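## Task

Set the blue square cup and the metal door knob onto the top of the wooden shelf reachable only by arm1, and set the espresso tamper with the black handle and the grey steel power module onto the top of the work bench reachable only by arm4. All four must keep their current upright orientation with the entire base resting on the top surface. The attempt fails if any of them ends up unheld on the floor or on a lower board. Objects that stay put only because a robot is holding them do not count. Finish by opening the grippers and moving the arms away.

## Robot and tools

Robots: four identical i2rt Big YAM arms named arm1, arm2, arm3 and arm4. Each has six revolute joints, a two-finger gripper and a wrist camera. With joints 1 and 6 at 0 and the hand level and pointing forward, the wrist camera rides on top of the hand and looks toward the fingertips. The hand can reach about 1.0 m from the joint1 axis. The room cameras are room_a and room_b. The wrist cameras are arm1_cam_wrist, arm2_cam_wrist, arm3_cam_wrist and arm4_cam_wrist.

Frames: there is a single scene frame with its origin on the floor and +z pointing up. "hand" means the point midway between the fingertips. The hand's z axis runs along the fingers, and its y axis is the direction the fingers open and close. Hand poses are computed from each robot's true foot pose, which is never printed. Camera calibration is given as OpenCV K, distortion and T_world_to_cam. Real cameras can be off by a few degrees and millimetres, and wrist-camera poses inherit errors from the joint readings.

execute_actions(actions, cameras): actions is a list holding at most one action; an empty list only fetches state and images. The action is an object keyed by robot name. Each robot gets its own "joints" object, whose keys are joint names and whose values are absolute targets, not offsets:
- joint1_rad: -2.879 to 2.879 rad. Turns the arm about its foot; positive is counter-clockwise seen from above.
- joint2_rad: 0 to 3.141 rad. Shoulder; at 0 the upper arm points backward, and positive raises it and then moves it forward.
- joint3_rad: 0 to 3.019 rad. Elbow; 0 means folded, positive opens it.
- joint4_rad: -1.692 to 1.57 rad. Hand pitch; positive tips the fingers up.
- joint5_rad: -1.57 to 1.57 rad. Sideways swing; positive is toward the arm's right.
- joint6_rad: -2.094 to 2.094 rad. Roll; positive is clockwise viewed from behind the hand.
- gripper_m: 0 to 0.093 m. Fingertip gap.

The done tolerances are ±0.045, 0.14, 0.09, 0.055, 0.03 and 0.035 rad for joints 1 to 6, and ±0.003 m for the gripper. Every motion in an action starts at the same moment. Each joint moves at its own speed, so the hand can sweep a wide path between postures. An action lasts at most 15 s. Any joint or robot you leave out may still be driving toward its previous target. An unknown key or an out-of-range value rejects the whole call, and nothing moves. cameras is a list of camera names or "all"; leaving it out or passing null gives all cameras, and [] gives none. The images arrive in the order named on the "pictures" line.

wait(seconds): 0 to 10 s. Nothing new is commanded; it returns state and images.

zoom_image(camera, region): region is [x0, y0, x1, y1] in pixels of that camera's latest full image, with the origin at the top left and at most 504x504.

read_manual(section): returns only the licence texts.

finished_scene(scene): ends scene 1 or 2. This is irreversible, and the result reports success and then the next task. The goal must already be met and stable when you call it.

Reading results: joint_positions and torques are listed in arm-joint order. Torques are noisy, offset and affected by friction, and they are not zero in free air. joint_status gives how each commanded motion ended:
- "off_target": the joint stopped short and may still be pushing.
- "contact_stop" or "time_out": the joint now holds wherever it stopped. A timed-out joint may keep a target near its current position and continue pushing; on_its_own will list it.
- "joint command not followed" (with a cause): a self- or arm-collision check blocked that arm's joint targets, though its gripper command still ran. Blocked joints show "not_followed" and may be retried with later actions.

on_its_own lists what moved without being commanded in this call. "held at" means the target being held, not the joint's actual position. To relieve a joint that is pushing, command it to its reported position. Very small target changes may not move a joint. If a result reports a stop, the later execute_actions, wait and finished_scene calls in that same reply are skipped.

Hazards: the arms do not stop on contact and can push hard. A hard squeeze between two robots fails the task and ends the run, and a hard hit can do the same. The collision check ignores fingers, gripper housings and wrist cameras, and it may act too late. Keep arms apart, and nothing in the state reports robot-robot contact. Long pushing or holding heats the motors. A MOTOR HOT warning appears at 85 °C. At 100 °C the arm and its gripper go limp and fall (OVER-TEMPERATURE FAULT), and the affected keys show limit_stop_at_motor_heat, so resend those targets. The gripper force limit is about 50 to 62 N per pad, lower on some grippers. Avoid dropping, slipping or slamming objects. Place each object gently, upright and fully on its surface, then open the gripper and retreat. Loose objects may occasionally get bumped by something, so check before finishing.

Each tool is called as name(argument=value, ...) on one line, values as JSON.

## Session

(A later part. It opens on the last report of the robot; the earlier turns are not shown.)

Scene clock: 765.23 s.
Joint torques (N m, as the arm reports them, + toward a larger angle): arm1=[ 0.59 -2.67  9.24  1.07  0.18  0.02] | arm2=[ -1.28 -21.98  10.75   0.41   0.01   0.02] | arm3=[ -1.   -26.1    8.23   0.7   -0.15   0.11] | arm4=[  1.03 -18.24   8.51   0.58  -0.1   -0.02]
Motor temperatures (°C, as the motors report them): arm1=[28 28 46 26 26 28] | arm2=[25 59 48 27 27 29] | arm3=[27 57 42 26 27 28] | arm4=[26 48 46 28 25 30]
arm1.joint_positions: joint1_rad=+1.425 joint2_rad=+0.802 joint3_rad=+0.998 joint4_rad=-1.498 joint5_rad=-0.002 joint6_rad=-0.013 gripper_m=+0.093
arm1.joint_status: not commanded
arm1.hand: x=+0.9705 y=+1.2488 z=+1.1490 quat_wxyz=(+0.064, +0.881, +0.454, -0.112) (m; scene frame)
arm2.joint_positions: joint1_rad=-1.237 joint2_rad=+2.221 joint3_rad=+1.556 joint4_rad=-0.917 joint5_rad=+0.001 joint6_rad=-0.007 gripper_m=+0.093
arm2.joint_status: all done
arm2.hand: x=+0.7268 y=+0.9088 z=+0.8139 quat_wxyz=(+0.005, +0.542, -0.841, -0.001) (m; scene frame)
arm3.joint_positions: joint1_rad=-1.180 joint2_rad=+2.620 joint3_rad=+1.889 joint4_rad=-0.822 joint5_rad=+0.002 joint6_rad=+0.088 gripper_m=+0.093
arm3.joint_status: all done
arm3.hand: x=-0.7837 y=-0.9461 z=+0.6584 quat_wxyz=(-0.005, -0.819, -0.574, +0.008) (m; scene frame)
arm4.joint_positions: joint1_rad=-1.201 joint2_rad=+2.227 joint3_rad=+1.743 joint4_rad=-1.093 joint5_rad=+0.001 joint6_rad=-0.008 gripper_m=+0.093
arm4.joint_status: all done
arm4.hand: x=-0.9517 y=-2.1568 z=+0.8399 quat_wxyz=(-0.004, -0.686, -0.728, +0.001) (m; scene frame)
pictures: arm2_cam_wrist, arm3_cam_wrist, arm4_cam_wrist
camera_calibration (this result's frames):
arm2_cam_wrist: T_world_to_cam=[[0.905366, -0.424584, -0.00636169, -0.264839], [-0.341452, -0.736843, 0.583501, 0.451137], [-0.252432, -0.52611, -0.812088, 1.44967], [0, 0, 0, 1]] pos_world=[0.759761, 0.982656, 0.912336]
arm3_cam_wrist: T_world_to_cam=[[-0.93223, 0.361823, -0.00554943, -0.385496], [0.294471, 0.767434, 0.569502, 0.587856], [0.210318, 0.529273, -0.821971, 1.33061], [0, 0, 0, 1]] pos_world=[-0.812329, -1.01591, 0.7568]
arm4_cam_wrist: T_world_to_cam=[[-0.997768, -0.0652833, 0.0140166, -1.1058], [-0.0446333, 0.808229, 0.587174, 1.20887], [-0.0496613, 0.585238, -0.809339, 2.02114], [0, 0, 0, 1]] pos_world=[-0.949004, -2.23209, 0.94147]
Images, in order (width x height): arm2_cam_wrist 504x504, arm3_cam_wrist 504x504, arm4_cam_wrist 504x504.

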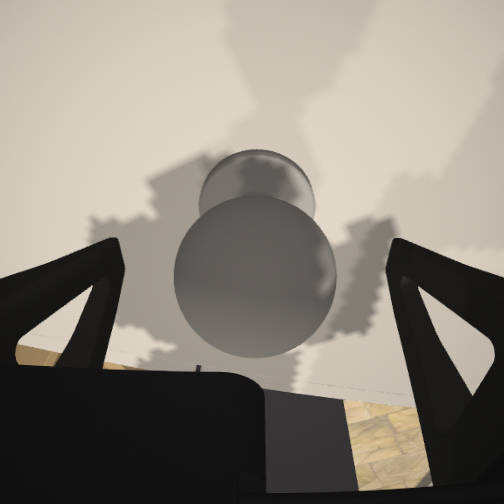

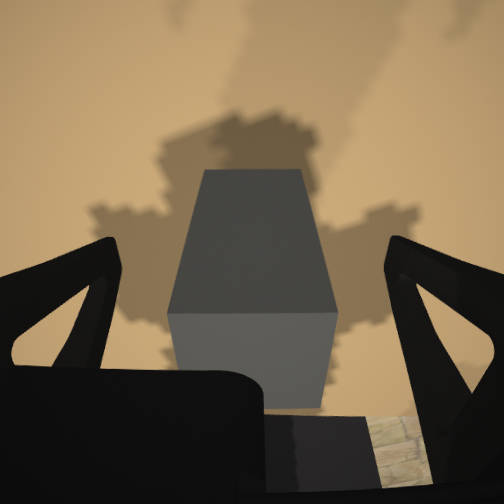

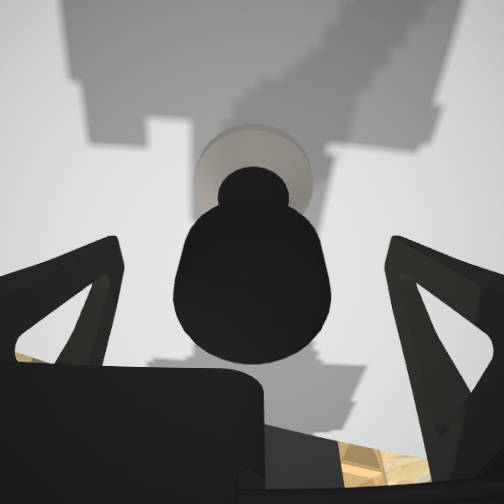

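execute_actions(actions=[{"arm2": {"joints": {"joint2_rad": 1.2, "joint3_rad": 0.68, "joint4_rad": -1.04}}, "arm3": {"joints": {"joint2_rad": 1.5, "joint3_rad": 0.85, "joint4_rad": -0.95}}, "arm4": {"joints": {"joint2_rad": 1.96, "joint3_rad": 1.685, "joint4_rad": -1.25}}}], cameras=["arm4_cam_wrist", "room_b"])

Scene clock: 790.67 s.
Joint torques (N m, as the arm reports them, + toward a larger angle): arm1=[ 0.35 -2.55  9.25  1.07  0.18  0.03] | arm2=[-1.33 -8.2   9.73 -0.35  0.01  0.01] | arm3=[ -0.95 -12.2    8.77  -0.22  -0.16   0.12] | arm4=[  1.01 -14.98   9.2    0.01  -0.1   -0.01]
Motor temperatures (°C, as the motors report them): arm1=[28 28 46 26 26 28] | arm2=[25 59 46 27 27 29] | arm3=[27 57 42 26 27 28] | arm4=[26 48 46 28 25 30]
arm1.joint_positions: joint1_rad=+1.425 joint2_rad=+0.802 joint3_rad=+0.998 joint4_rad=-1.498 joint5_rad=-0.002 joint6_rad=-0.013 gripper_m=+0.093
arm1.joint_status: not commanded
arm1.hand: x=+0.9705 y=+1.2488 z=+1.1490 quat_wxyz=(+0.064, +0.881, +0.454, -0.112) (m; scene frame)
arm2.joint_positions: joint1_rad=-1.237 joint2_rad=+1.203 joint3_rad=+0.682 joint4_rad=-1.030 joint5_rad=+0.001 joint6_rad=-0.007 gripper_m=+0.093
arm2.joint_status: all done
arm2.hand: x=+0.5945 y=+0.6193 z=+0.9755 quat_wxyz=(-0.008, +0.542, -0.840, -0.009) (m; scene frame)
arm3.joint_positions: joint1_rad=-1.180 joint2_rad=+1.501 joint3_rad=+0.845 joint4_rad=-0.941 joint5_rad=+0.002 joint6_rad=+0.088 gripper_m=+0.093
arm3.joint_status: all done
arm3.hand: x=-0.7031 y=-0.6433 z=+0.9332 quat_wxyz=(+0.009, -0.819, -0.574, -0.009) (m; scene frame)
arm4.joint_positions: joint1_rad=-1.201 joint2_rad=+1.951 joint3_rad=+1.668 joint4_rad=-1.240 joint5_rad=+0.001 joint6_rad=-0.008 gripper_m=+0.093
arm4.joint_status: all done
arm4.hand: x=-0.9545 y=-2.1157 z=+0.9784 quat_wxyz=(-0.023, -0.686, -0.727, +0.019) (m; scene frame)
pictures: arm4_cam_wrist, room_b
camera_calibration (this result's frames):
arm4_cam_wrist: T_world_to_cam=[[-0.997824, -0.0642683, 0.0147566, -1.10644], [-0.0459493, 0.838184, 0.543448, 1.19922], [-0.0472952, 0.541588, -0.839313, 2.04827], [0, 0, 0, 1]] pos_world=[-0.952052, -2.18559, 1.08375]
Images, in order (width x height): arm4_cam_wrist 504x504, room_b 896x504.

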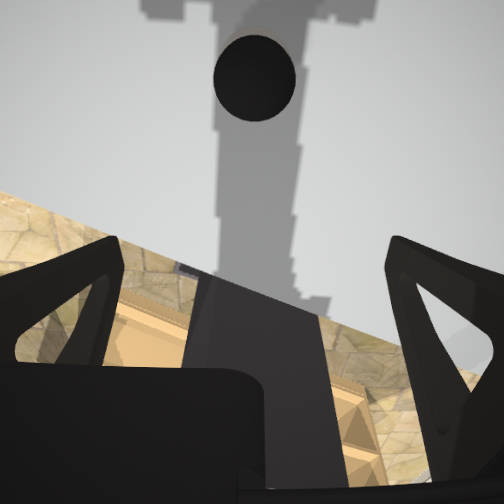

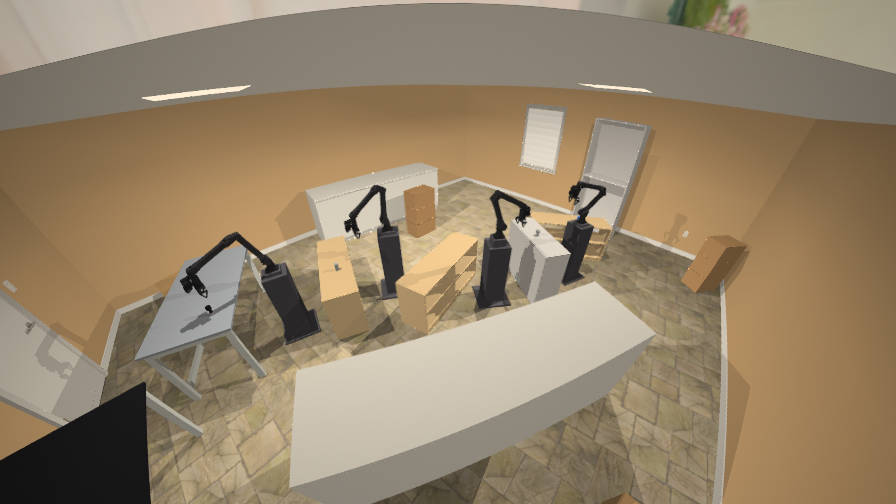

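execute_actions(actions=[{"arm1": {"joints": {"joint2_rad": 2.195, "joint3_rad": 2.0, "joint4_rad": -1.335}}, "arm2": {"joints": {"joint1_rad": -0.3, "joint2_rad": 0.9, "joint3_rad": 0.7, "joint4_rad": -1.2}}, "arm3": {"joints": {"joint1_rad": -2.2, "joint2_rad": 0.9, "joint3_rad": 0.7, "joint4_rad": -1.2}}, "arm4": {"joints": {"joint1_rad": 1.555, "joint2_rad": 2.175, "joint4_rad": -1.03}}}], cameras=["arm1_cam_wrist", "arm4_cam_wrist", "room_b"])

Scene clock: 812.53 s.
Joint torques (N m, as the arm reports them, + toward a larger angle): arm1=[  0.64 -27.21  12.58   0.56   0.18   0.03] | arm2=[-0.25 -3.76 12.92 -0.21  0.03  0.01] | arm3=[-1.98 -3.52 11.38 -0.05 -0.1   0.11] | arm4=[  0.13 -19.68   7.92   0.15   0.    -0.01]
Motor temperatures (°C, as the motors report them): arm1=[28 29 47 26 26 28] | arm2=[25 53 46 27 27 29] | arm3=[27 50 43 26 27 28] | arm4=[26 47 47 28 25 30]
arm1.joint_positions: joint1_rad=+1.425 joint2_rad=+2.226 joint3_rad=+1.948 joint4_rad=-1.335 joint5_rad=-0.002 joint6_rad=-0.013 gripper_m=+0.093
arm1.joint_status: all done
arm1.hand: x=+0.7295 y=+0.9132 z=+0.8961 quat_wxyz=(-0.005, +0.888, +0.459, +0.027) (m; scene frame)
arm2.joint_positions: joint1_rad=-0.309 joint2_rad=+0.891 joint3_rad=+0.682 joint4_rad=-1.185 joint5_rad=+0.000 joint6_rad=-0.006 gripper_m=+0.093
arm2.joint_status: all done
arm2.hand: x=+0.3545 y=+0.5831 z=+1.0505 quat_wxyz=(-0.047, +0.857, -0.507, -0.080) (m; scene frame)
arm3.joint_positions: joint1_rad=-2.192 joint2_rad=+0.895 joint3_rad=+0.692 joint4_rad=-1.184 joint5_rad=+0.001 joint6_rad=+0.089 gripper_m=+0.093
arm3.joint_status: all done
arm3.hand: x=-0.8555 y=-0.3714 z=+1.0490 quat_wxyz=(-0.017, -0.990, -0.105, +0.090) (m; scene frame)
arm4.joint_positions: joint1_rad=+1.561 joint2_rad=+2.202 joint3_rad=+1.672 joint4_rad=-1.026 joint5_rad=-0.002 joint6_rad=-0.008 gripper_m=+0.093
arm4.joint_status: all done
arm4.hand: x=-0.7792 y=-0.9154 z=+0.8175 quat_wxyz=(-0.004, +0.585, -0.811, +0.001) (m; scene frame)
pictures: arm1_cam_wrist, arm4_cam_wrist, room_b
camera_calibration (this result's frames):
arm1_cam_wrist: T_world_to_cam=[[-0.813935, 0.580857, -0.0107213, 0.0763393], [0.450353, 0.642507, 0.619973, -1.46867], [0.367004, 0.49979, -0.78455, 0.0994783], [0, 0, 0, 1]] pos_world=[0.687046, 0.84957, 0.9894]
arm4_cam_wrist: T_world_to_cam=[[0.950708, -0.309064, 0.0251619, 0.433638], [-0.263993, -0.764152, 0.58854, -1.38494], [-0.162669, -0.566173, -0.808076, 0.142021], [0, 0, 0, 1]] pos_world=[-0.754774, -0.843871, 0.918943]
Images, in order (width x height): arm1_cam_wrist 504x504, arm4_cam_wrist 504x504, room_b 896x504.

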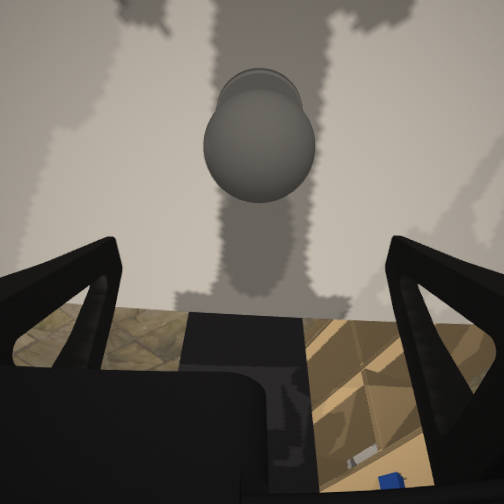

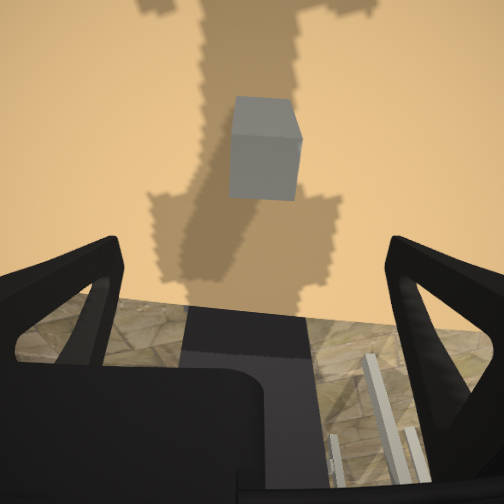

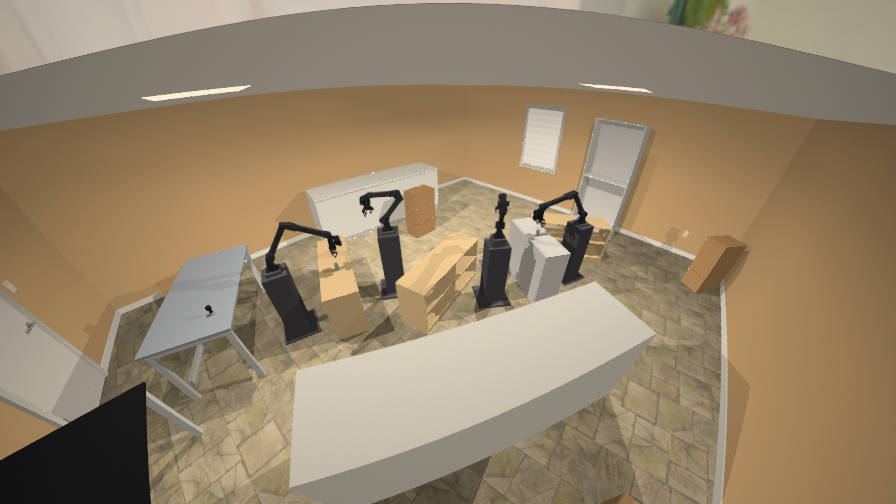

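execute_actions(actions=[{"arm1": {"joints": {"joint2_rad": 2.29, "joint3_rad": 1.87, "joint4_rad": -1.095}}, "arm4": {"joints": {"joint1_rad": 1.545, "joint2_rad": 2.40, "joint3_rad": 1.655, "joint4_rad": -0.78, "joint6_rad": 0.06}}}], cameras=["arm1_cam_wrist", "arm4_cam_wrist"])

Scene clock: 843.13 s.
Joint torques (N m, as the arm reports them, + toward a larger angle): arm1=[  0.57 -25.33   9.1    1.07   0.18   0.02] | arm2=[-0.36 -3.7  12.93 -0.24  0.03  0.02] | arm3=[-1.95 -3.51 11.38 -0.11 -0.09  0.11] | arm4=[ -0.07 -19.7    6.8    0.67  -0.01   0.02]
Motor temperatures (°C, as the motors report them): arm1=[28 40 52 26 26 28] | arm2=[25 50 49 27 27 29] | arm3=[27 46 45 26 27 28] | arm4=[26 50 46 28 25 30]
arm1.joint_positions: joint1_rad=+1.425 joint2_rad=+2.296 joint3_rad=+1.858 joint4_rad=-1.105 joint5_rad=-0.002 joint6_rad=-0.013 gripper_m=+0.093
arm1.joint_status: all done
arm1.hand: x=+0.7229 y=+0.9024 z=+0.8182 quat_wxyz=(+0.011, +0.888, +0.459, -0.005) (m; scene frame)
arm2.joint_positions: joint1_rad=-0.309 joint2_rad=+0.891 joint3_rad=+0.682 joint4_rad=-1.185 joint5_rad=+0.000 joint6_rad=-0.006 gripper_m=+0.093
arm2.joint_status: not commanded
arm2.hand: x=+0.3545 y=+0.5831 z=+1.0505 quat_wxyz=(-0.047, +0.857, -0.507, -0.080) (m; scene frame)
arm3.joint_positions: joint1_rad=-2.192 joint2_rad=+0.895 joint3_rad=+0.692 joint4_rad=-1.184 joint5_rad=+0.001 joint6_rad=+0.089 gripper_m=+0.093
arm3.joint_status: not commanded
arm3.hand: x=-0.8555 y=-0.3714 z=+1.0490 quat_wxyz=(-0.017, -0.990, -0.105, +0.090) (m; scene frame)
arm4.joint_positions: joint1_rad=+1.556 joint2_rad=+2.423 joint3_rad=+1.639 joint4_rad=-0.792 joint5_rad=-0.002 joint6_rad=+0.049 gripper_m=+0.093
arm4.joint_status: all done
arm4.hand: x=-0.7797 y=-0.9299 z=+0.6733 quat_wxyz=(+0.004, +0.560, -0.829, +0.007) (m; scene frame)
pictures: arm1_cam_wrist, arm4_cam_wrist
camera_calibration (this result's frames):
arm1_cam_wrist: T_world_to_cam=[[-0.813845, 0.580996, -0.00998021, 0.0755623], [0.475687, 0.676, 0.562802, -1.41223], [0.333732, 0.453286, -0.826532, 0.146563], [0, 0, 0, 1]] pos_world=[0.684362, 0.844329, 0.916698]
arm4_cam_wrist: T_world_to_cam=[[0.929907, -0.366892, 0.0257685, 0.362921], [-0.30691, -0.735451, 0.604085, -1.32851], [-0.202682, -0.569651, -0.796503, -0.0250961], [0, 0, 0, 1]] pos_world=[-0.750302, -0.858196, 0.773191]
Images, in order (width x height): arm1_cam_wrist 504x504, arm4_cam_wrist 504x504.

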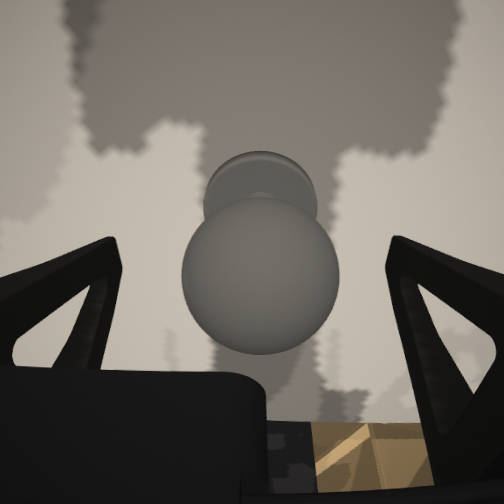

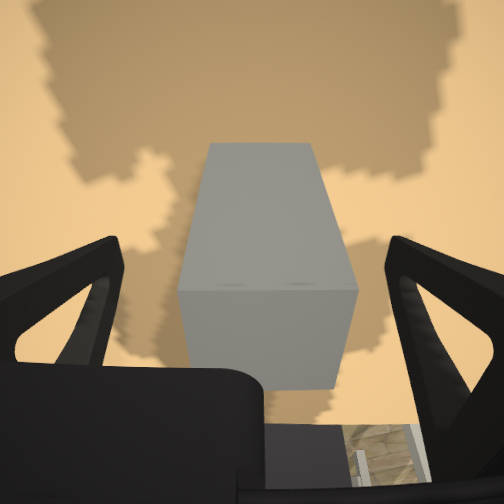

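execute_actions(actions=[{"arm1": {"joints": {"joint2_rad": 2.322, "gripper_m": 0.035}}, "arm4": {"joints": {"gripper_m": 0.02}}}], cameras=["arm1_cam_wrist", "arm4_cam_wrist"])

Scene clock: 856.87 s.
Joint torques (N m, as the arm reports them, + toward a larger angle): arm1=[  0.37 -22.62   8.97   1.06   0.16   0.02] | arm2=[-0.22 -3.72 12.96 -0.23  0.03  0.01] | arm3=[-1.86 -3.41 11.39 -0.04 -0.11  0.11] | arm4=[ -0.16 -19.71   6.74   0.65  -0.04   0.  ]
Motor temperatures (°C, as the motors report them): arm1=[28 40 49 26 26 28] | arm2=[25 49 50 27 27 29] | arm3=[27 45 46 26 27 28] | arm4=[26 50 45 28 25 30]
arm1.joint_positions: joint1_rad=+1.425 joint2_rad=+2.297 joint3_rad=+1.858 joint4_rad=-1.104 joint5_rad=-0.002 joint6_rad=-0.012 gripper_m=+0.051
arm1.joint_status: gripper_m off_target (ended at +0.051, target +0.035); the others done
arm1.hand: x=+0.7228 y=+0.9025 z=+0.8175 quat_wxyz=(+0.010, +0.889, +0.459, -0.005) (m; scene frame)
arm2.joint_positions: joint1_rad=-0.309 joint2_rad=+0.891 joint3_rad=+0.682 joint4_rad=-1.185 joint5_rad=+0.000 joint6_rad=-0.006 gripper_m=+0.093
arm2.joint_status: not commanded
arm2.hand: x=+0.3545 y=+0.5831 z=+1.0505 quat_wxyz=(-0.047, +0.857, -0.507, -0.080) (m; scene frame)
arm3.joint_positions: joint1_rad=-2.192 joint2_rad=+0.895 joint3_rad=+0.692 joint4_rad=-1.184 joint5_rad=+0.001 joint6_rad=+0.089 gripper_m=+0.093
arm3.joint_status: not commanded
arm3.hand: x=-0.8555 y=-0.3714 z=+1.0490 quat_wxyz=(-0.017, -0.990, -0.105, +0.090) (m; scene frame)
arm4.joint_positions: joint1_rad=+1.556 joint2_rad=+2.423 joint3_rad=+1.639 joint4_rad=-0.790 joint5_rad=-0.001 joint6_rad=+0.050 gripper_m=+0.039
arm4.joint_status: gripper_m off_target (ended at +0.039, target +0.020)
arm4.hand: x=-0.7792 y=-0.9297 z=+0.6733 quat_wxyz=(+0.003, +0.559, -0.829, +0.007) (m; scene frame)
pictures: arm1_cam_wrist, arm4_cam_wrist
camera_calibration (this result's frames):
arm1_cam_wrist: T_world_to_cam=[[-0.813401, 0.58163, -0.00923478, 0.0739295], [0.476419, 0.675205, 0.563137, -1.41191], [0.333773, 0.453656, -0.826312, 0.145396], [0, 0, 0, 1]] pos_world=[0.684264, 0.844368, 0.915922]
arm4_cam_wrist: T_world_to_cam=[[0.929457, -0.36795, 0.0268767, 0.360421], [-0.308621, -0.735536, 0.603109, -1.32902], [-0.202145, -0.568859, -0.797206, -0.0232959], [0, 0, 0, 1]] pos_world=[-0.749867, -0.858176, 0.773284]
Images, in order (width x height): arm1_cam_wrist 504x504, arm4_cam_wrist 504x504.

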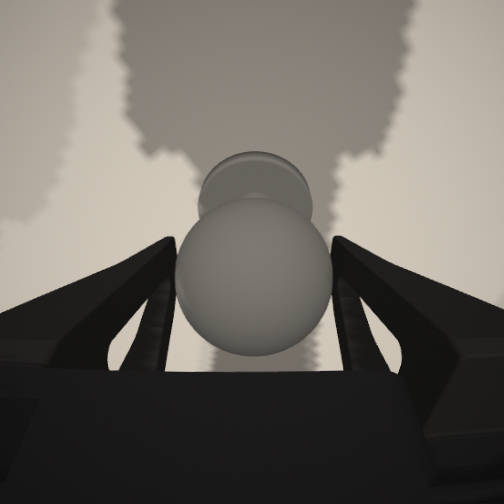

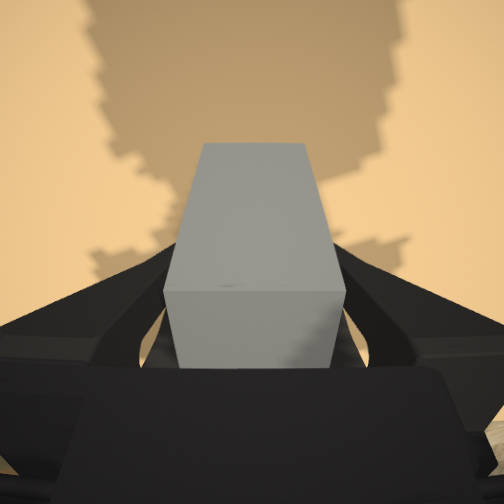

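execute_actions(actions=[{"arm1": {"joints": {"joint2_rad": 2.175, "joint4_rad": -1.22}}, "arm4": {"joints": {"joint2_rad": 2.28, "joint4_rad": -0.925}}}], cameras=["arm1_cam_wrist", "arm4_cam_wrist"])

Scene clock: 888.10 s.
Joint torques (N m, as the arm reports them, + toward a larger angle): arm1=[  0.56 -27.72   9.54   0.28   0.16   0.02] | arm2=[-0.3  -3.77 12.95 -0.23  0.03  0.01] | arm3=[-1.99 -3.51 11.39 -0.06 -0.1   0.1 ] | arm4=[  0.01 -18.36   7.53  -0.08  -0.03   0.01]
Motor temperatures (°C, as the motors report them): arm1=[28 40 47 26 26 28] | arm2=[25 48 51 27 27 29] | arm3=[27 43 46 26 27 28] | arm4=[26 51 45 28 25 30]
arm1.joint_positions: joint1_rad=+1.425 joint2_rad=+2.205 joint3_rad=+1.853 joint4_rad=-1.212 joint5_rad=-0.002 joint6_rad=-0.012 gripper_m=+0.051
arm1.joint_status: all done
arm1.hand: x=+0.7310 y=+0.9150 z=+0.8750 quat_wxyz=(+0.006, +0.889, +0.459, +0.005) (m; scene frame)
arm2.joint_positions: joint1_rad=-0.309 joint2_rad=+0.891 joint3_rad=+0.682 joint4_rad=-1.185 joint5_rad=+0.000 joint6_rad=-0.006 gripper_m=+0.093
arm2.joint_status: not commanded
arm2.hand: x=+0.3545 y=+0.5831 z=+1.0505 quat_wxyz=(-0.047, +0.857, -0.507, -0.080) (m; scene frame)
arm3.joint_positions: joint1_rad=-2.192 joint2_rad=+0.895 joint3_rad=+0.692 joint4_rad=-1.184 joint5_rad=+0.001 joint6_rad=+0.089 gripper_m=+0.093
arm3.joint_status: not commanded
arm3.hand: x=-0.8555 y=-0.3714 z=+1.0490 quat_wxyz=(-0.017, -0.990, -0.105, +0.090) (m; scene frame)
arm4.joint_positions: joint1_rad=+1.556 joint2_rad=+2.287 joint3_rad=+1.639 joint4_rad=-0.915 joint5_rad=-0.001 joint6_rad=+0.050 gripper_m=+0.039
arm4.joint_status: all done
arm4.hand: x=-0.7774 y=-0.9220 z=+0.7556 quat_wxyz=(-0.002, +0.559, -0.829, +0.004) (m; scene frame)
pictures: arm1_cam_wrist, arm4_cam_wrist
camera_calibration (this result's frames):
arm1_cam_wrist: T_world_to_cam=[[-0.813441, 0.581571, -0.00944025, 0.0741384], [0.469037, 0.665464, 0.580657, -1.45767], [0.343975, 0.467902, -0.814094, 0.153266], [0, 0, 0, 1]] pos_world=[0.69129, 0.8552, 0.971881]
arm4_cam_wrist: T_world_to_cam=[[0.929394, -0.368147, 0.0263654, 0.359453], [-0.310859, -0.742255, 0.593654, -1.3732], [-0.198982, -0.559934, -0.804289, 0.063132], [0, 0, 0, 1]] pos_world=[-0.748384, -0.851583, 0.856505]
Images, in order (width x height): arm1_cam_wrist 504x504, arm4_cam_wrist 504x504.

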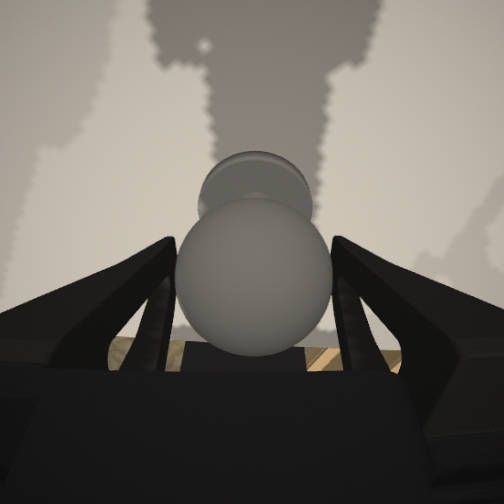

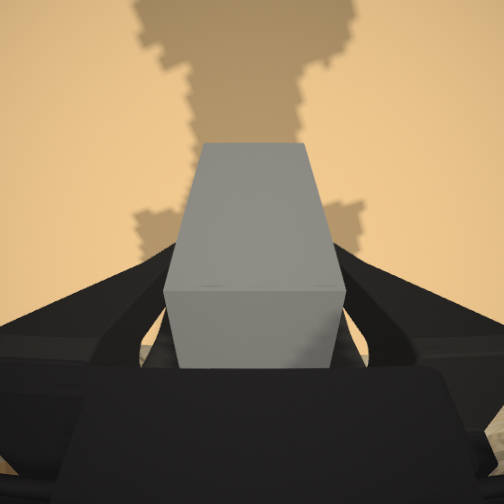

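execute_actions(actions=[{"arm1": {"joints": {"joint1_rad": -0.05}}, "arm4": {"joints": {"joint1_rad": -1.0, "joint2_rad": 2.12, "joint3_rad": 1.80, "joint4_rad": -1.23}}}], cameras=["arm1_cam_wrist", "arm4_cam_wrist", "room_b"])

Scene clock: 904.57 s.
Joint torques (N m, as the arm reports them, + toward a larger angle): arm1=[  0.13 -27.16   9.62   0.26   0.01   0.01] | arm2=[-0.2  -3.71 12.98 -0.22  0.03  0.02] | arm3=[-1.88 -3.53 11.36 -0.06 -0.1   0.12] | arm4=[  1.02 -18.54   8.2    0.    -0.13  -0.01]
Motor temperatures (°C, as the motors report them): arm1=[28 43 48 26 26 28] | arm2=[25 47 51 27 27 29] | arm3=[27 42 47 26 27 28] | arm4=[26 51 45 28 25 30]
arm1.joint_positions: joint1_rad=-0.051 joint2_rad=+2.205 joint3_rad=+1.853 joint4_rad=-1.211 joint5_rad=+0.003 joint6_rad=-0.011 gripper_m=+0.052
arm1.joint_status: all done
arm1.hand: x=+0.5527 y=+1.7877 z=+0.8729 quat_wxyz=(-0.005, +0.966, -0.260, +0.005) (m; scene frame)
arm2.joint_positions: joint1_rad=-0.309 joint2_rad=+0.891 joint3_rad=+0.682 joint4_rad=-1.185 joint5_rad=+0.000 joint6_rad=-0.006 gripper_m=+0.093
arm2.joint_status: not commanded
arm2.hand: x=+0.3545 y=+0.5831 z=+1.0505 quat_wxyz=(-0.047, +0.857, -0.507, -0.080) (m; scene frame)
arm3.joint_positions: joint1_rad=-2.192 joint2_rad=+0.895 joint3_rad=+0.692 joint4_rad=-1.184 joint5_rad=+0.001 joint6_rad=+0.089 gripper_m=+0.093
arm3.joint_status: not commanded
arm3.hand: x=-0.8555 y=-0.3714 z=+1.0490 quat_wxyz=(-0.017, -0.990, -0.105, +0.090) (m; scene frame)
arm4.joint_positions: joint1_rad=-1.001 joint2_rad=+2.132 joint3_rad=+1.792 joint4_rad=-1.220 joint5_rad=+0.001 joint6_rad=+0.051 gripper_m=+0.039
arm4.joint_status: all done
arm4.hand: x=-0.8250 y=-2.1371 z=+0.9168 quat_wxyz=(-0.010, -0.633, -0.774, +0.007) (m; scene frame)
pictures: arm1_cam_wrist, arm4_cam_wrist, room_b
camera_calibration (this result's frames):
arm1_cam_wrist: T_world_to_cam=[[0.503683, 0.863711, 0.0175031, -1.83437], [0.697066, -0.418303, 0.582341, -0.143692], [0.510297, -0.281114, -0.812756, 1.05054], [0, 0, 0, 1]] pos_world=[0.488015, 1.81958, 0.969617]
arm4_cam_wrist: T_world_to_cam=[[-0.978781, -0.204273, 0.016163, -1.26248], [-0.158404, 0.804314, 0.572701, 1.06455], [-0.129988, 0.557989, -0.819605, 1.96306], [0, 0, 0, 1]] pos_world=[-0.811888, -2.20949, 1.01967]
Images, in order (width x height): arm1_cam_wrist 504x504, arm4_cam_wrist 504x504, room_b 896x504.

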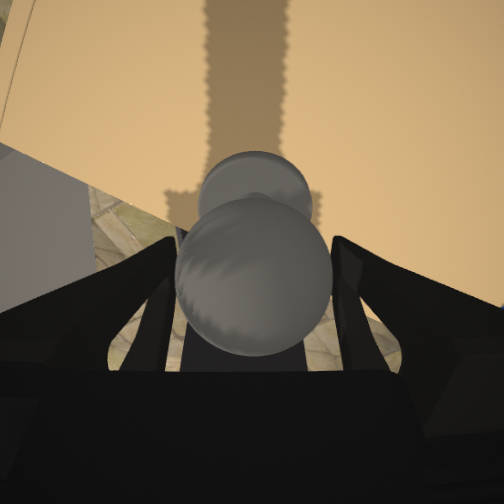

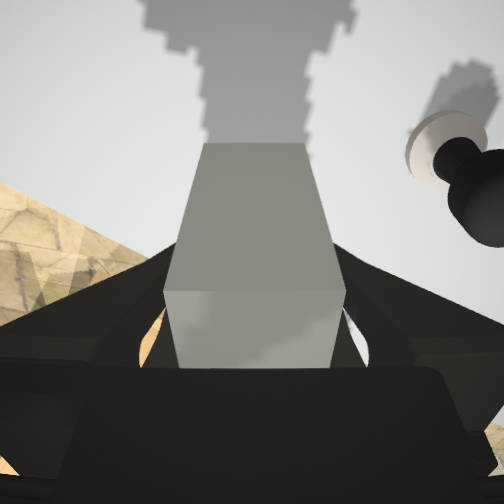

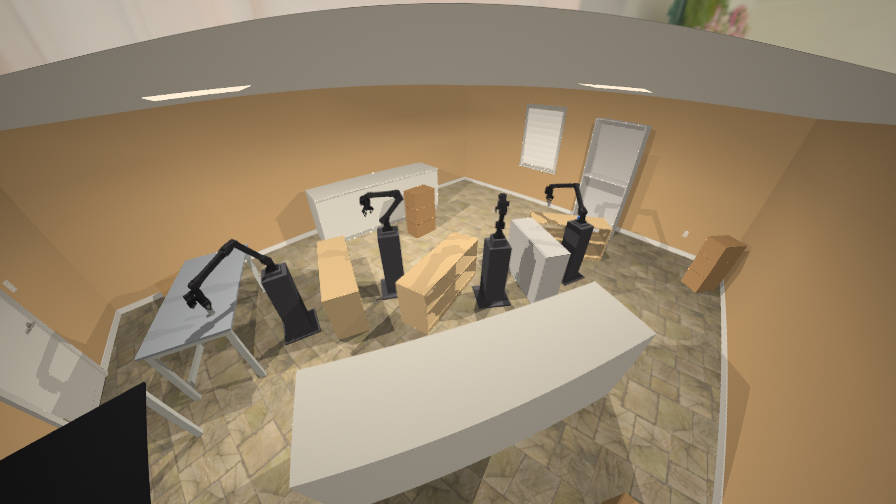

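execute_actions(actions=[{"arm1": {"joints": {"joint2_rad": 2.42, "joint4_rad": -0.93, "joint5_rad": -0.03}}, "arm4": {"joints": {"joint2_rad": 2.19, "joint4_rad": -1.165}}}], cameras=["arm1_cam_wrist", "arm4_cam_wrist"])

Scene clock: 915.80 s.
Joint torques (N m, as the arm reports them, + toward a larger angle): arm1=[  0.31 -29.82   9.75   0.95  -0.05   0.  ] | arm2=[-0.23 -3.71 12.91 -0.25  0.04  0.01] | arm3=[-2.08 -3.55 11.4  -0.06 -0.1   0.11] | arm4=[  1.08 -19.06   8.24   0.7   -0.12  -0.01]
Motor temperatures (°C, as the motors report them): arm1=[28 44 48 26 26 28] | arm2=[25 47 51 27 27 29] | arm3=[27 42 47 26 27 28] | arm4=[26 51 46 28 25 30]
arm1.joint_positions: joint1_rad=-0.051 joint2_rad=+2.465 joint3_rad=+1.839 joint4_rad=-0.939 joint5_rad=-0.026 joint6_rad=-0.011 gripper_m=+0.051
arm1.joint_status: all done
arm1.hand: x=+0.5453 y=+1.7882 z=+0.6998 quat_wxyz=(+0.009, +0.966, -0.260, +0.002) (m; scene frame)
arm2.joint_positions: joint1_rad=-0.309 joint2_rad=+0.891 joint3_rad=+0.682 joint4_rad=-1.185 joint5_rad=+0.000 joint6_rad=-0.006 gripper_m=+0.093
arm2.joint_status: not commanded
arm2.hand: x=+0.3545 y=+0.5831 z=+1.0505 quat_wxyz=(-0.047, +0.857, -0.507, -0.080) (m; scene frame)
arm3.joint_positions: joint1_rad=-2.192 joint2_rad=+0.895 joint3_rad=+0.692 joint4_rad=-1.184 joint5_rad=+0.001 joint6_rad=+0.089 gripper_m=+0.093
arm3.joint_status: not commanded
arm3.hand: x=-0.8555 y=-0.3714 z=+1.0490 quat_wxyz=(-0.017, -0.990, -0.105, +0.090) (m; scene frame)
arm4.joint_positions: joint1_rad=-1.001 joint2_rad=+2.204 joint3_rad=+1.789 joint4_rad=-1.176 joint5_rad=+0.001 joint6_rad=+0.051 gripper_m=+0.039
arm4.joint_status: all done
arm4.hand: x=-0.8243 y=-2.1393 z=+0.8710 quat_wxyz=(+0.002, -0.633, -0.774, -0.002) (m; scene frame)
pictures: arm1_cam_wrist, arm4_cam_wrist
camera_calibration (this result's frames):
arm1_cam_wrist: T_world_to_cam=[[0.503916, 0.863676, -0.0115047, -1.80779], [0.704464, -0.403243, 0.58406, -0.0696538], [0.499799, -0.302421, -0.811629, 0.956787], [0, 0, 0, 1]] pos_world=[0.48184, 1.82261, 0.79644]
arm4_cam_wrist: T_world_to_cam=[[-0.978639, -0.204837, 0.0175386, -1.26382], [-0.154021, 0.787008, 0.597408, 1.03772], [-0.136174, 0.581946, -0.801746, 1.95746], [0, 0, 0, 1]] pos_world=[-0.810441, -2.21471, 0.971605]
Images, in order (width x height): arm1_cam_wrist 504x504, arm4_cam_wrist 504x504.

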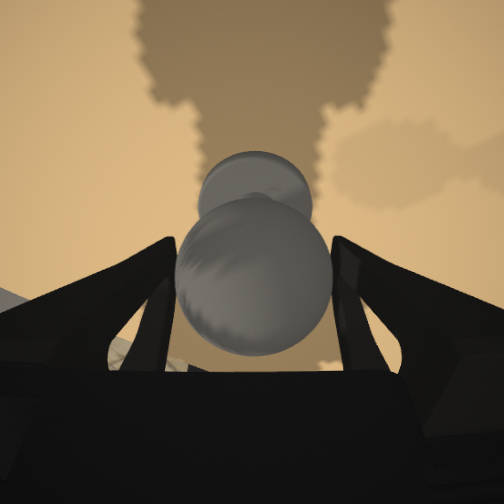

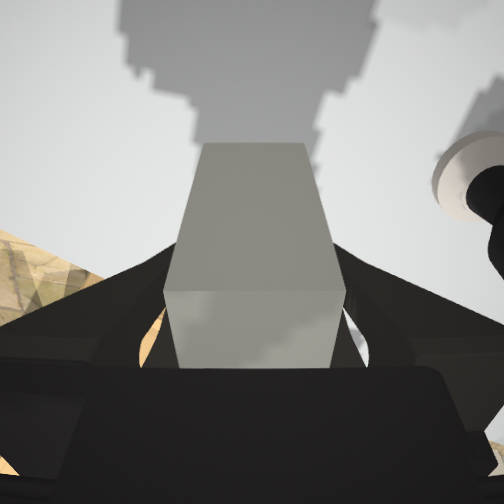

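execute_actions(actions=[{"arm1": {"joints": {"joint2_rad": 2.53, "joint4_rad": -0.852}}, "arm4": {"joints": {"joint2_rad": 2.278, "joint4_rad": -1.102}}}], cameras=["arm1_cam_wrist", "arm4_cam_wrist"])

Scene clock: 920.47 s.
Joint torques (N m, as the arm reports them, + toward a larger angle): arm1=[  0.37 -24.76   9.26   0.94  -0.03   0.  ] | arm2=[-0.08 -3.88 12.94 -0.25  0.04  0.02] | arm3=[-2.16 -3.51 11.38 -0.05 -0.1   0.11] | arm4=[  1.07 -18.28   7.89   0.6   -0.12  -0.02]
Motor temperatures (°C, as the motors report them): arm1=[28 45 48 26 26 28] | arm2=[25 47 51 27 27 29] | arm3=[27 42 47 26 27 28] | arm4=[26 51 46 28 25 30]
arm1.joint_positions: joint1_rad=-0.051 joint2_rad=+2.520 joint3_rad=+1.841 joint4_rad=-0.858 joint5_rad=-0.026 joint6_rad=-0.011 gripper_m=+0.051
arm1.joint_status: all done
arm1.hand: x=+0.5420 y=+1.7905 z=+0.6653 quat_wxyz=(+0.005, +0.966, -0.259, -0.012) (m; scene frame)
arm2.joint_positions: joint1_rad=-0.309 joint2_rad=+0.891 joint3_rad=+0.682 joint4_rad=-1.185 joint5_rad=+0.000 joint6_rad=-0.006 gripper_m=+0.093
arm2.joint_status: not commanded
arm2.hand: x=+0.3545 y=+0.5831 z=+1.0505 quat_wxyz=(-0.047, +0.857, -0.507, -0.080) (m; scene frame)
arm3.joint_positions: joint1_rad=-2.192 joint2_rad=+0.895 joint3_rad=+0.692 joint4_rad=-1.184 joint5_rad=+0.001 joint6_rad=+0.089 gripper_m=+0.093
arm3.joint_status: not commanded
arm3.hand: x=-0.8555 y=-0.3714 z=+1.0490 quat_wxyz=(-0.017, -0.990, -0.105, +0.090) (m; scene frame)
arm4.joint_positions: joint1_rad=-1.001 joint2_rad=+2.276 joint3_rad=+1.789 joint4_rad=-1.111 joint5_rad=+0.001 joint6_rad=+0.051 gripper_m=+0.039
arm4.joint_status: all done
arm4.hand: x=-0.8229 y=-2.1442 z=+0.8253 quat_wxyz=(+0.005, -0.633, -0.774, -0.005) (m; scene frame)
pictures: arm1_cam_wrist, arm4_cam_wrist
camera_calibration (this result's frames):
arm1_cam_wrist: T_world_to_cam=[[0.503396, 0.863977, -0.0116503, -1.80863], [0.718763, -0.411228, 0.560599, -0.0241435], [0.479554, -0.290577, -0.828005, 0.931789], [0, 0, 0, 1]] pos_world=[0.480969, 1.82344, 0.76399]
arm4_cam_wrist: T_world_to_cam=[[-0.978686, -0.204615, 0.0175212, -1.26218], [-0.152756, 0.782347, 0.60382, 1.05481], [-0.137258, 0.588274, -0.796928, 1.93254], [0, 0, 0, 1]] pos_world=[-0.808891, -2.22035, 0.925296]
Images, in order (width x height): arm1_cam_wrist 504x504, arm4_cam_wrist 504x504.

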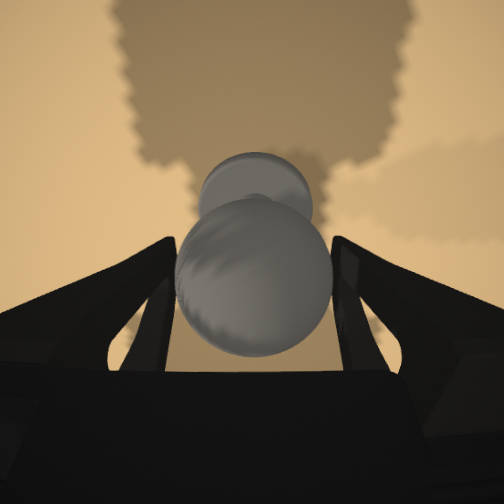

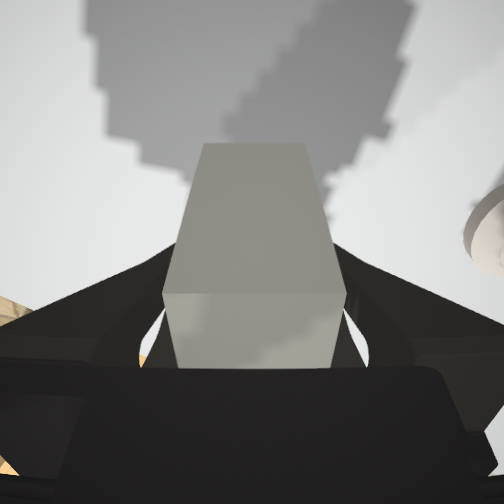

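Both are in contact. Release.

execute_actions(actions=[{"arm1": {"joints": {"gripper_m": 0.093}}, "arm4": {"joints": {"gripper_m": 0.085}}}], cameras=["arm1_cam_wrist", "arm4_cam_wrist"])

Scene clock: 923.30 s.
Joint torques (N m, as the arm reports them, + toward a larger angle): arm1=[  0.38 -24.45   9.28   0.85  -0.03   0.01] | arm2=[-0.11 -3.82 12.94 -0.23  0.03  0.01] | arm3=[-1.99 -3.61 11.39 -0.04 -0.1   0.1 ] | arm4=[  0.82 -18.61   7.92   0.61  -0.12  -0.03]
Motor temperatures (°C, as the motors report them): arm1=[28 45 48 26 26 28] | arm2=[25 46 52 27 27 29] | arm3=[27 41 47 26 27 28] | arm4=[26 51 46 28 25 30]
arm1.joint_positions: joint1_rad=-0.051 joint2_rad=+2.520 joint3_rad=+1.841 joint4_rad=-0.858 joint5_rad=-0.026 joint6_rad=-0.010 gripper_m=+0.093
arm1.joint_status: all done
arm1.hand: x=+0.5420 y=+1.7905 z=+0.6653 quat_wxyz=(+0.005, +0.966, -0.260, -0.012) (m; scene frame)
arm2.joint_positions: joint1_rad=-0.309 joint2_rad=+0.891 joint3_rad=+0.682 joint4_rad=-1.185 joint5_rad=+0.000 joint6_rad=-0.006 gripper_m=+0.093
arm2.joint_status: not commanded
arm2.hand: x=+0.3545 y=+0.5831 z=+1.0505 quat_wxyz=(-0.047, +0.857, -0.507, -0.080) (m; scene frame)
arm3.joint_positions: joint1_rad=-2.192 joint2_rad=+0.895 joint3_rad=+0.692 joint4_rad=-1.184 joint5_rad=+0.001 joint6_rad=+0.089 gripper_m=+0.093
arm3.joint_status: not commanded
arm3.hand: x=-0.8555 y=-0.3714 z=+1.0490 quat_wxyz=(-0.017, -0.990, -0.105, +0.090) (m; scene frame)
arm4.joint_positions: joint1_rad=-1.001 joint2_rad=+2.277 joint3_rad=+1.789 joint4_rad=-1.111 joint5_rad=+0.001 joint6_rad=+0.051 gripper_m=+0.085
arm4.joint_status: all done
arm4.hand: x=-0.8229 y=-2.1441 z=+0.8249 quat_wxyz=(+0.005, -0.633, -0.774, -0.005) (m; scene frame)
pictures: arm1_cam_wrist, arm4_cam_wrist
camera_calibration (this result's frames):
arm1_cam_wrist: T_world_to_cam=[[0.503726, 0.863785, -0.0116581, -1.80846], [0.718605, -0.411496, 0.560604, -0.0235808], [0.479444, -0.290768, -0.828002, 0.932188], [0, 0, 0, 1]] pos_world=[0.480982, 1.82347, 0.763989]
arm4_cam_wrist: T_world_to_cam=[[-0.978684, -0.204622, 0.0175383, -1.2622], [-0.152699, 0.782124, 0.604124, 1.05438], [-0.137334, 0.588568, -0.796698, 1.93251], [0, 0, 0, 1]] pos_world=[-0.80889, -2.22035, 0.924784]
Images, in order (width x height): arm1_cam_wrist 504x504, arm4_cam_wrist 504x504.

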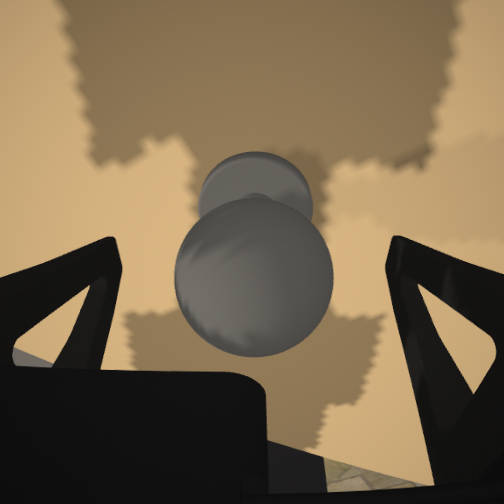

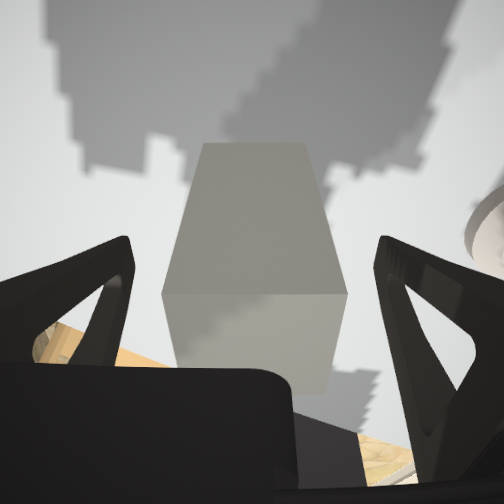

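execute_actions(actions=[{"arm1": {"joints": {"joint2_rad": 2.05, "joint4_rad": -1.3}}, "arm4": {"joints": {"joint2_rad": 1.85, "joint4_rad": -1.5}}}])

Scene clock: 927.70 s.
Joint torques (N m, as the arm reports them, + toward a larger angle): arm1=[  0.42 -22.61   9.44   0.48  -0.03   0.  ] | arm2=[-0.26 -3.86 12.94 -0.21  0.04  0.02] | arm3=[-2.03 -3.61 11.41 -0.04 -0.09  0.1 ] | arm4=[  1.05 -15.12   9.19   0.04  -0.1   -0.02]
Motor temperatures (°C, as the motors report them): arm1=[28 45 48 26 26 28] | arm2=[25 46 52 27 27 29] | arm3=[27 41 47 26 27 28] | arm4=[26 51 46 28 25 30]
arm1.joint_positions: joint1_rad=-0.051 joint2_rad=+2.048 joint3_rad=+1.863 joint4_rad=-1.293 joint5_rad=-0.026 joint6_rad=-0.010 gripper_m=+0.093
arm1.joint_status: all done
arm1.hand: x=+0.5546 y=+1.7796 z=+0.9757 quat_wxyz=(-0.003, +0.965, -0.259, -0.040) (m; scene frame)
arm2.joint_positions: joint1_rad=-0.309 joint2_rad=+0.891 joint3_rad=+0.682 joint4_rad=-1.185 joint5_rad=+0.000 joint6_rad=-0.006 gripper_m=+0.093
arm2.joint_status: not commanded
arm2.hand: x=+0.3545 y=+0.5831 z=+1.0505 quat_wxyz=(-0.047, +0.857, -0.507, -0.080) (m; scene frame)
arm3.joint_positions: joint1_rad=-2.192 joint2_rad=+0.895 joint3_rad=+0.692 joint4_rad=-1.184 joint5_rad=+0.001 joint6_rad=+0.089 gripper_m=+0.093
arm3.joint_status: not commanded
arm3.hand: x=-0.8555 y=-0.3714 z=+1.0490 quat_wxyz=(-0.017, -0.990, -0.105, +0.090) (m; scene frame)
arm4.joint_positions: joint1_rad=-1.001 joint2_rad=+1.854 joint3_rad=+1.787 joint4_rad=-1.491 joint5_rad=+0.001 joint6_rad=+0.051 gripper_m=+0.085
arm4.joint_status: all done
arm4.hand: x=-0.8423 y=-2.0706 z=+1.0780 quat_wxyz=(-0.011, -0.633, -0.774, +0.007) (m; scene frame)
pictures: arm1_cam_wrist, arm2_cam_wrist, arm3_cam_wrist, arm4_cam_wrist, room_a, room_b
camera_calibration (this result's frames):
arm1_cam_wrist: T_world_to_cam=[[0.502683, 0.864399, -0.0111462, -1.80283], [0.745734, -0.427081, 0.511354, -0.150306], [0.437254, -0.265361, -0.859298, 1.18876], [0, 0, 0, 1]] pos_world=[0.498549, 1.80962, 1.07827]
arm2_cam_wrist: T_world_to_cam=[[0.882488, 0.470331, -0.00177297, -0.583029], [0.42793, -0.801355, 0.417978, -0.11529], [0.195167, -0.36962, -0.908455, 1.22778], [0, 0, 0, 1]] pos_world=[0.324231, 0.635638, 1.16253]
arm3_cam_wrist: T_world_to_cam=[[-0.190488, 0.981357, -0.0255535, 0.227452], [0.885592, 0.183015, 0.426887, 0.383799], [0.423605, 0.0586871, -0.903944, 1.45625], [0, 0, 0, 1]] pos_world=[-0.913436, -0.378916, 1.15834]
arm4_cam_wrist: T_world_to_cam=[[-0.978871, -0.203877, 0.0156856, -1.26723], [-0.15859, 0.805375, 0.571158, 0.919714], [-0.129079, 0.556602, -0.820691, 2.05487], [0, 0, 0, 1]] pos_world=[-0.829362, -2.14282, 1.18099]
Images, in order (width x height): arm1_cam_wrist 504x504, arm2_cam_wrist 504x504, arm3_cam_wrist 504x504, arm4_cam_wrist 504x504, room_a 896x504, room_b 896x504.

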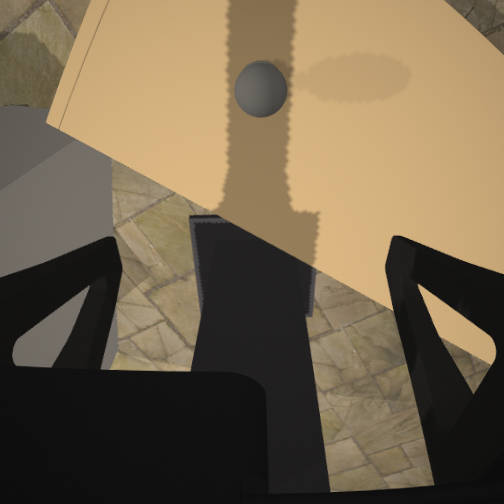

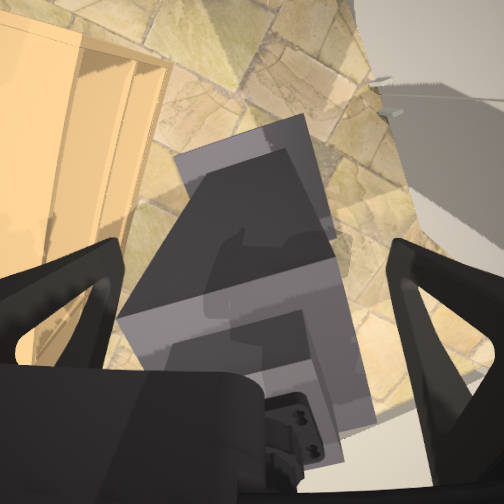

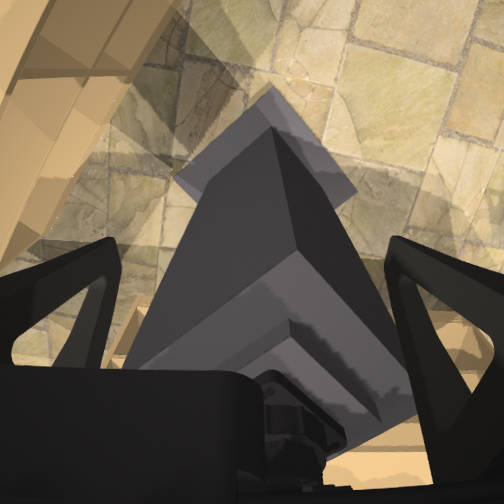

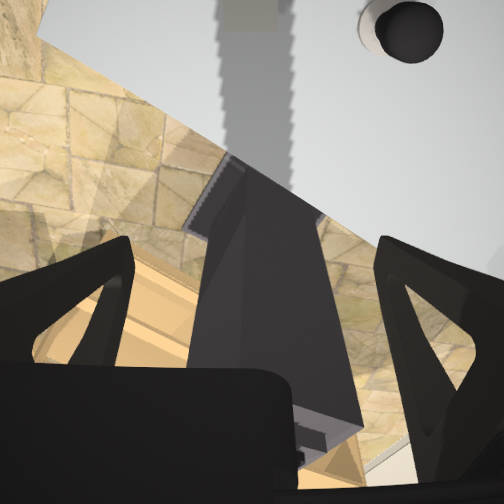

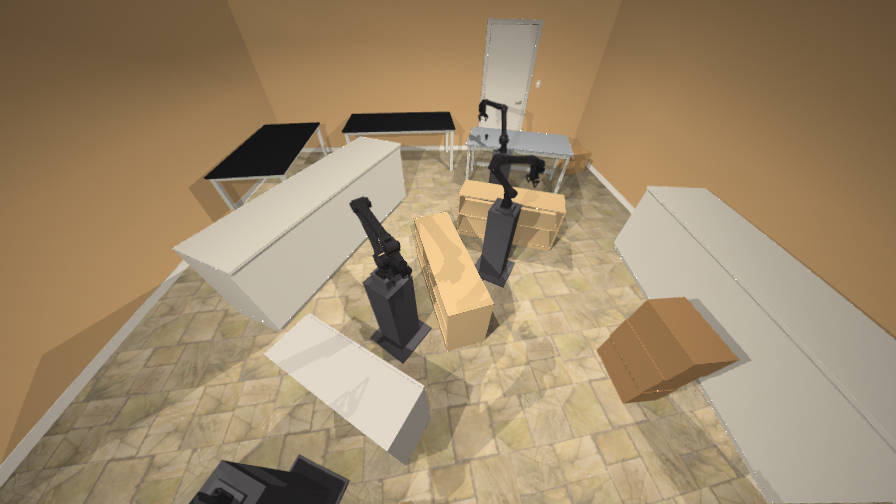

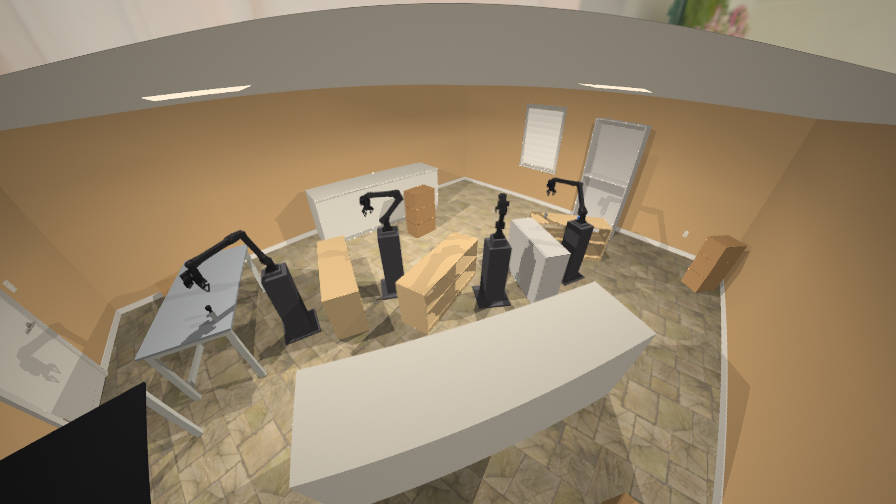

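zoom_image(camera="room_b", region=[520, 180, 620, 250])

zoom_image(camera="room_b", region=[170, 270, 260, 340])

Region (520, 180, 620, 250) of room_b's 896x504 image, scaled by 5.040, with more detail than that image has; it fills the top 353 rows of this view, and the rest is white.

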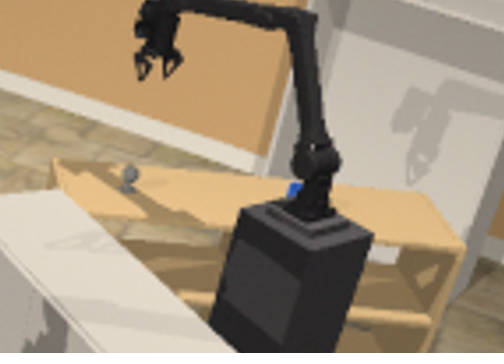

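Region (170, 270, 260, 340) of room_b's 896x504 image, scaled by 5.600, with more detail than that image has.

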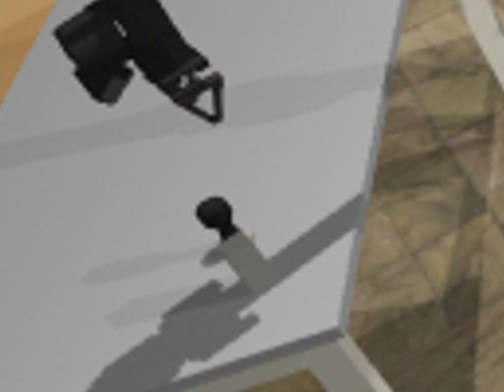

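finished_scene(scene=1)

The scene is finished: the task was done.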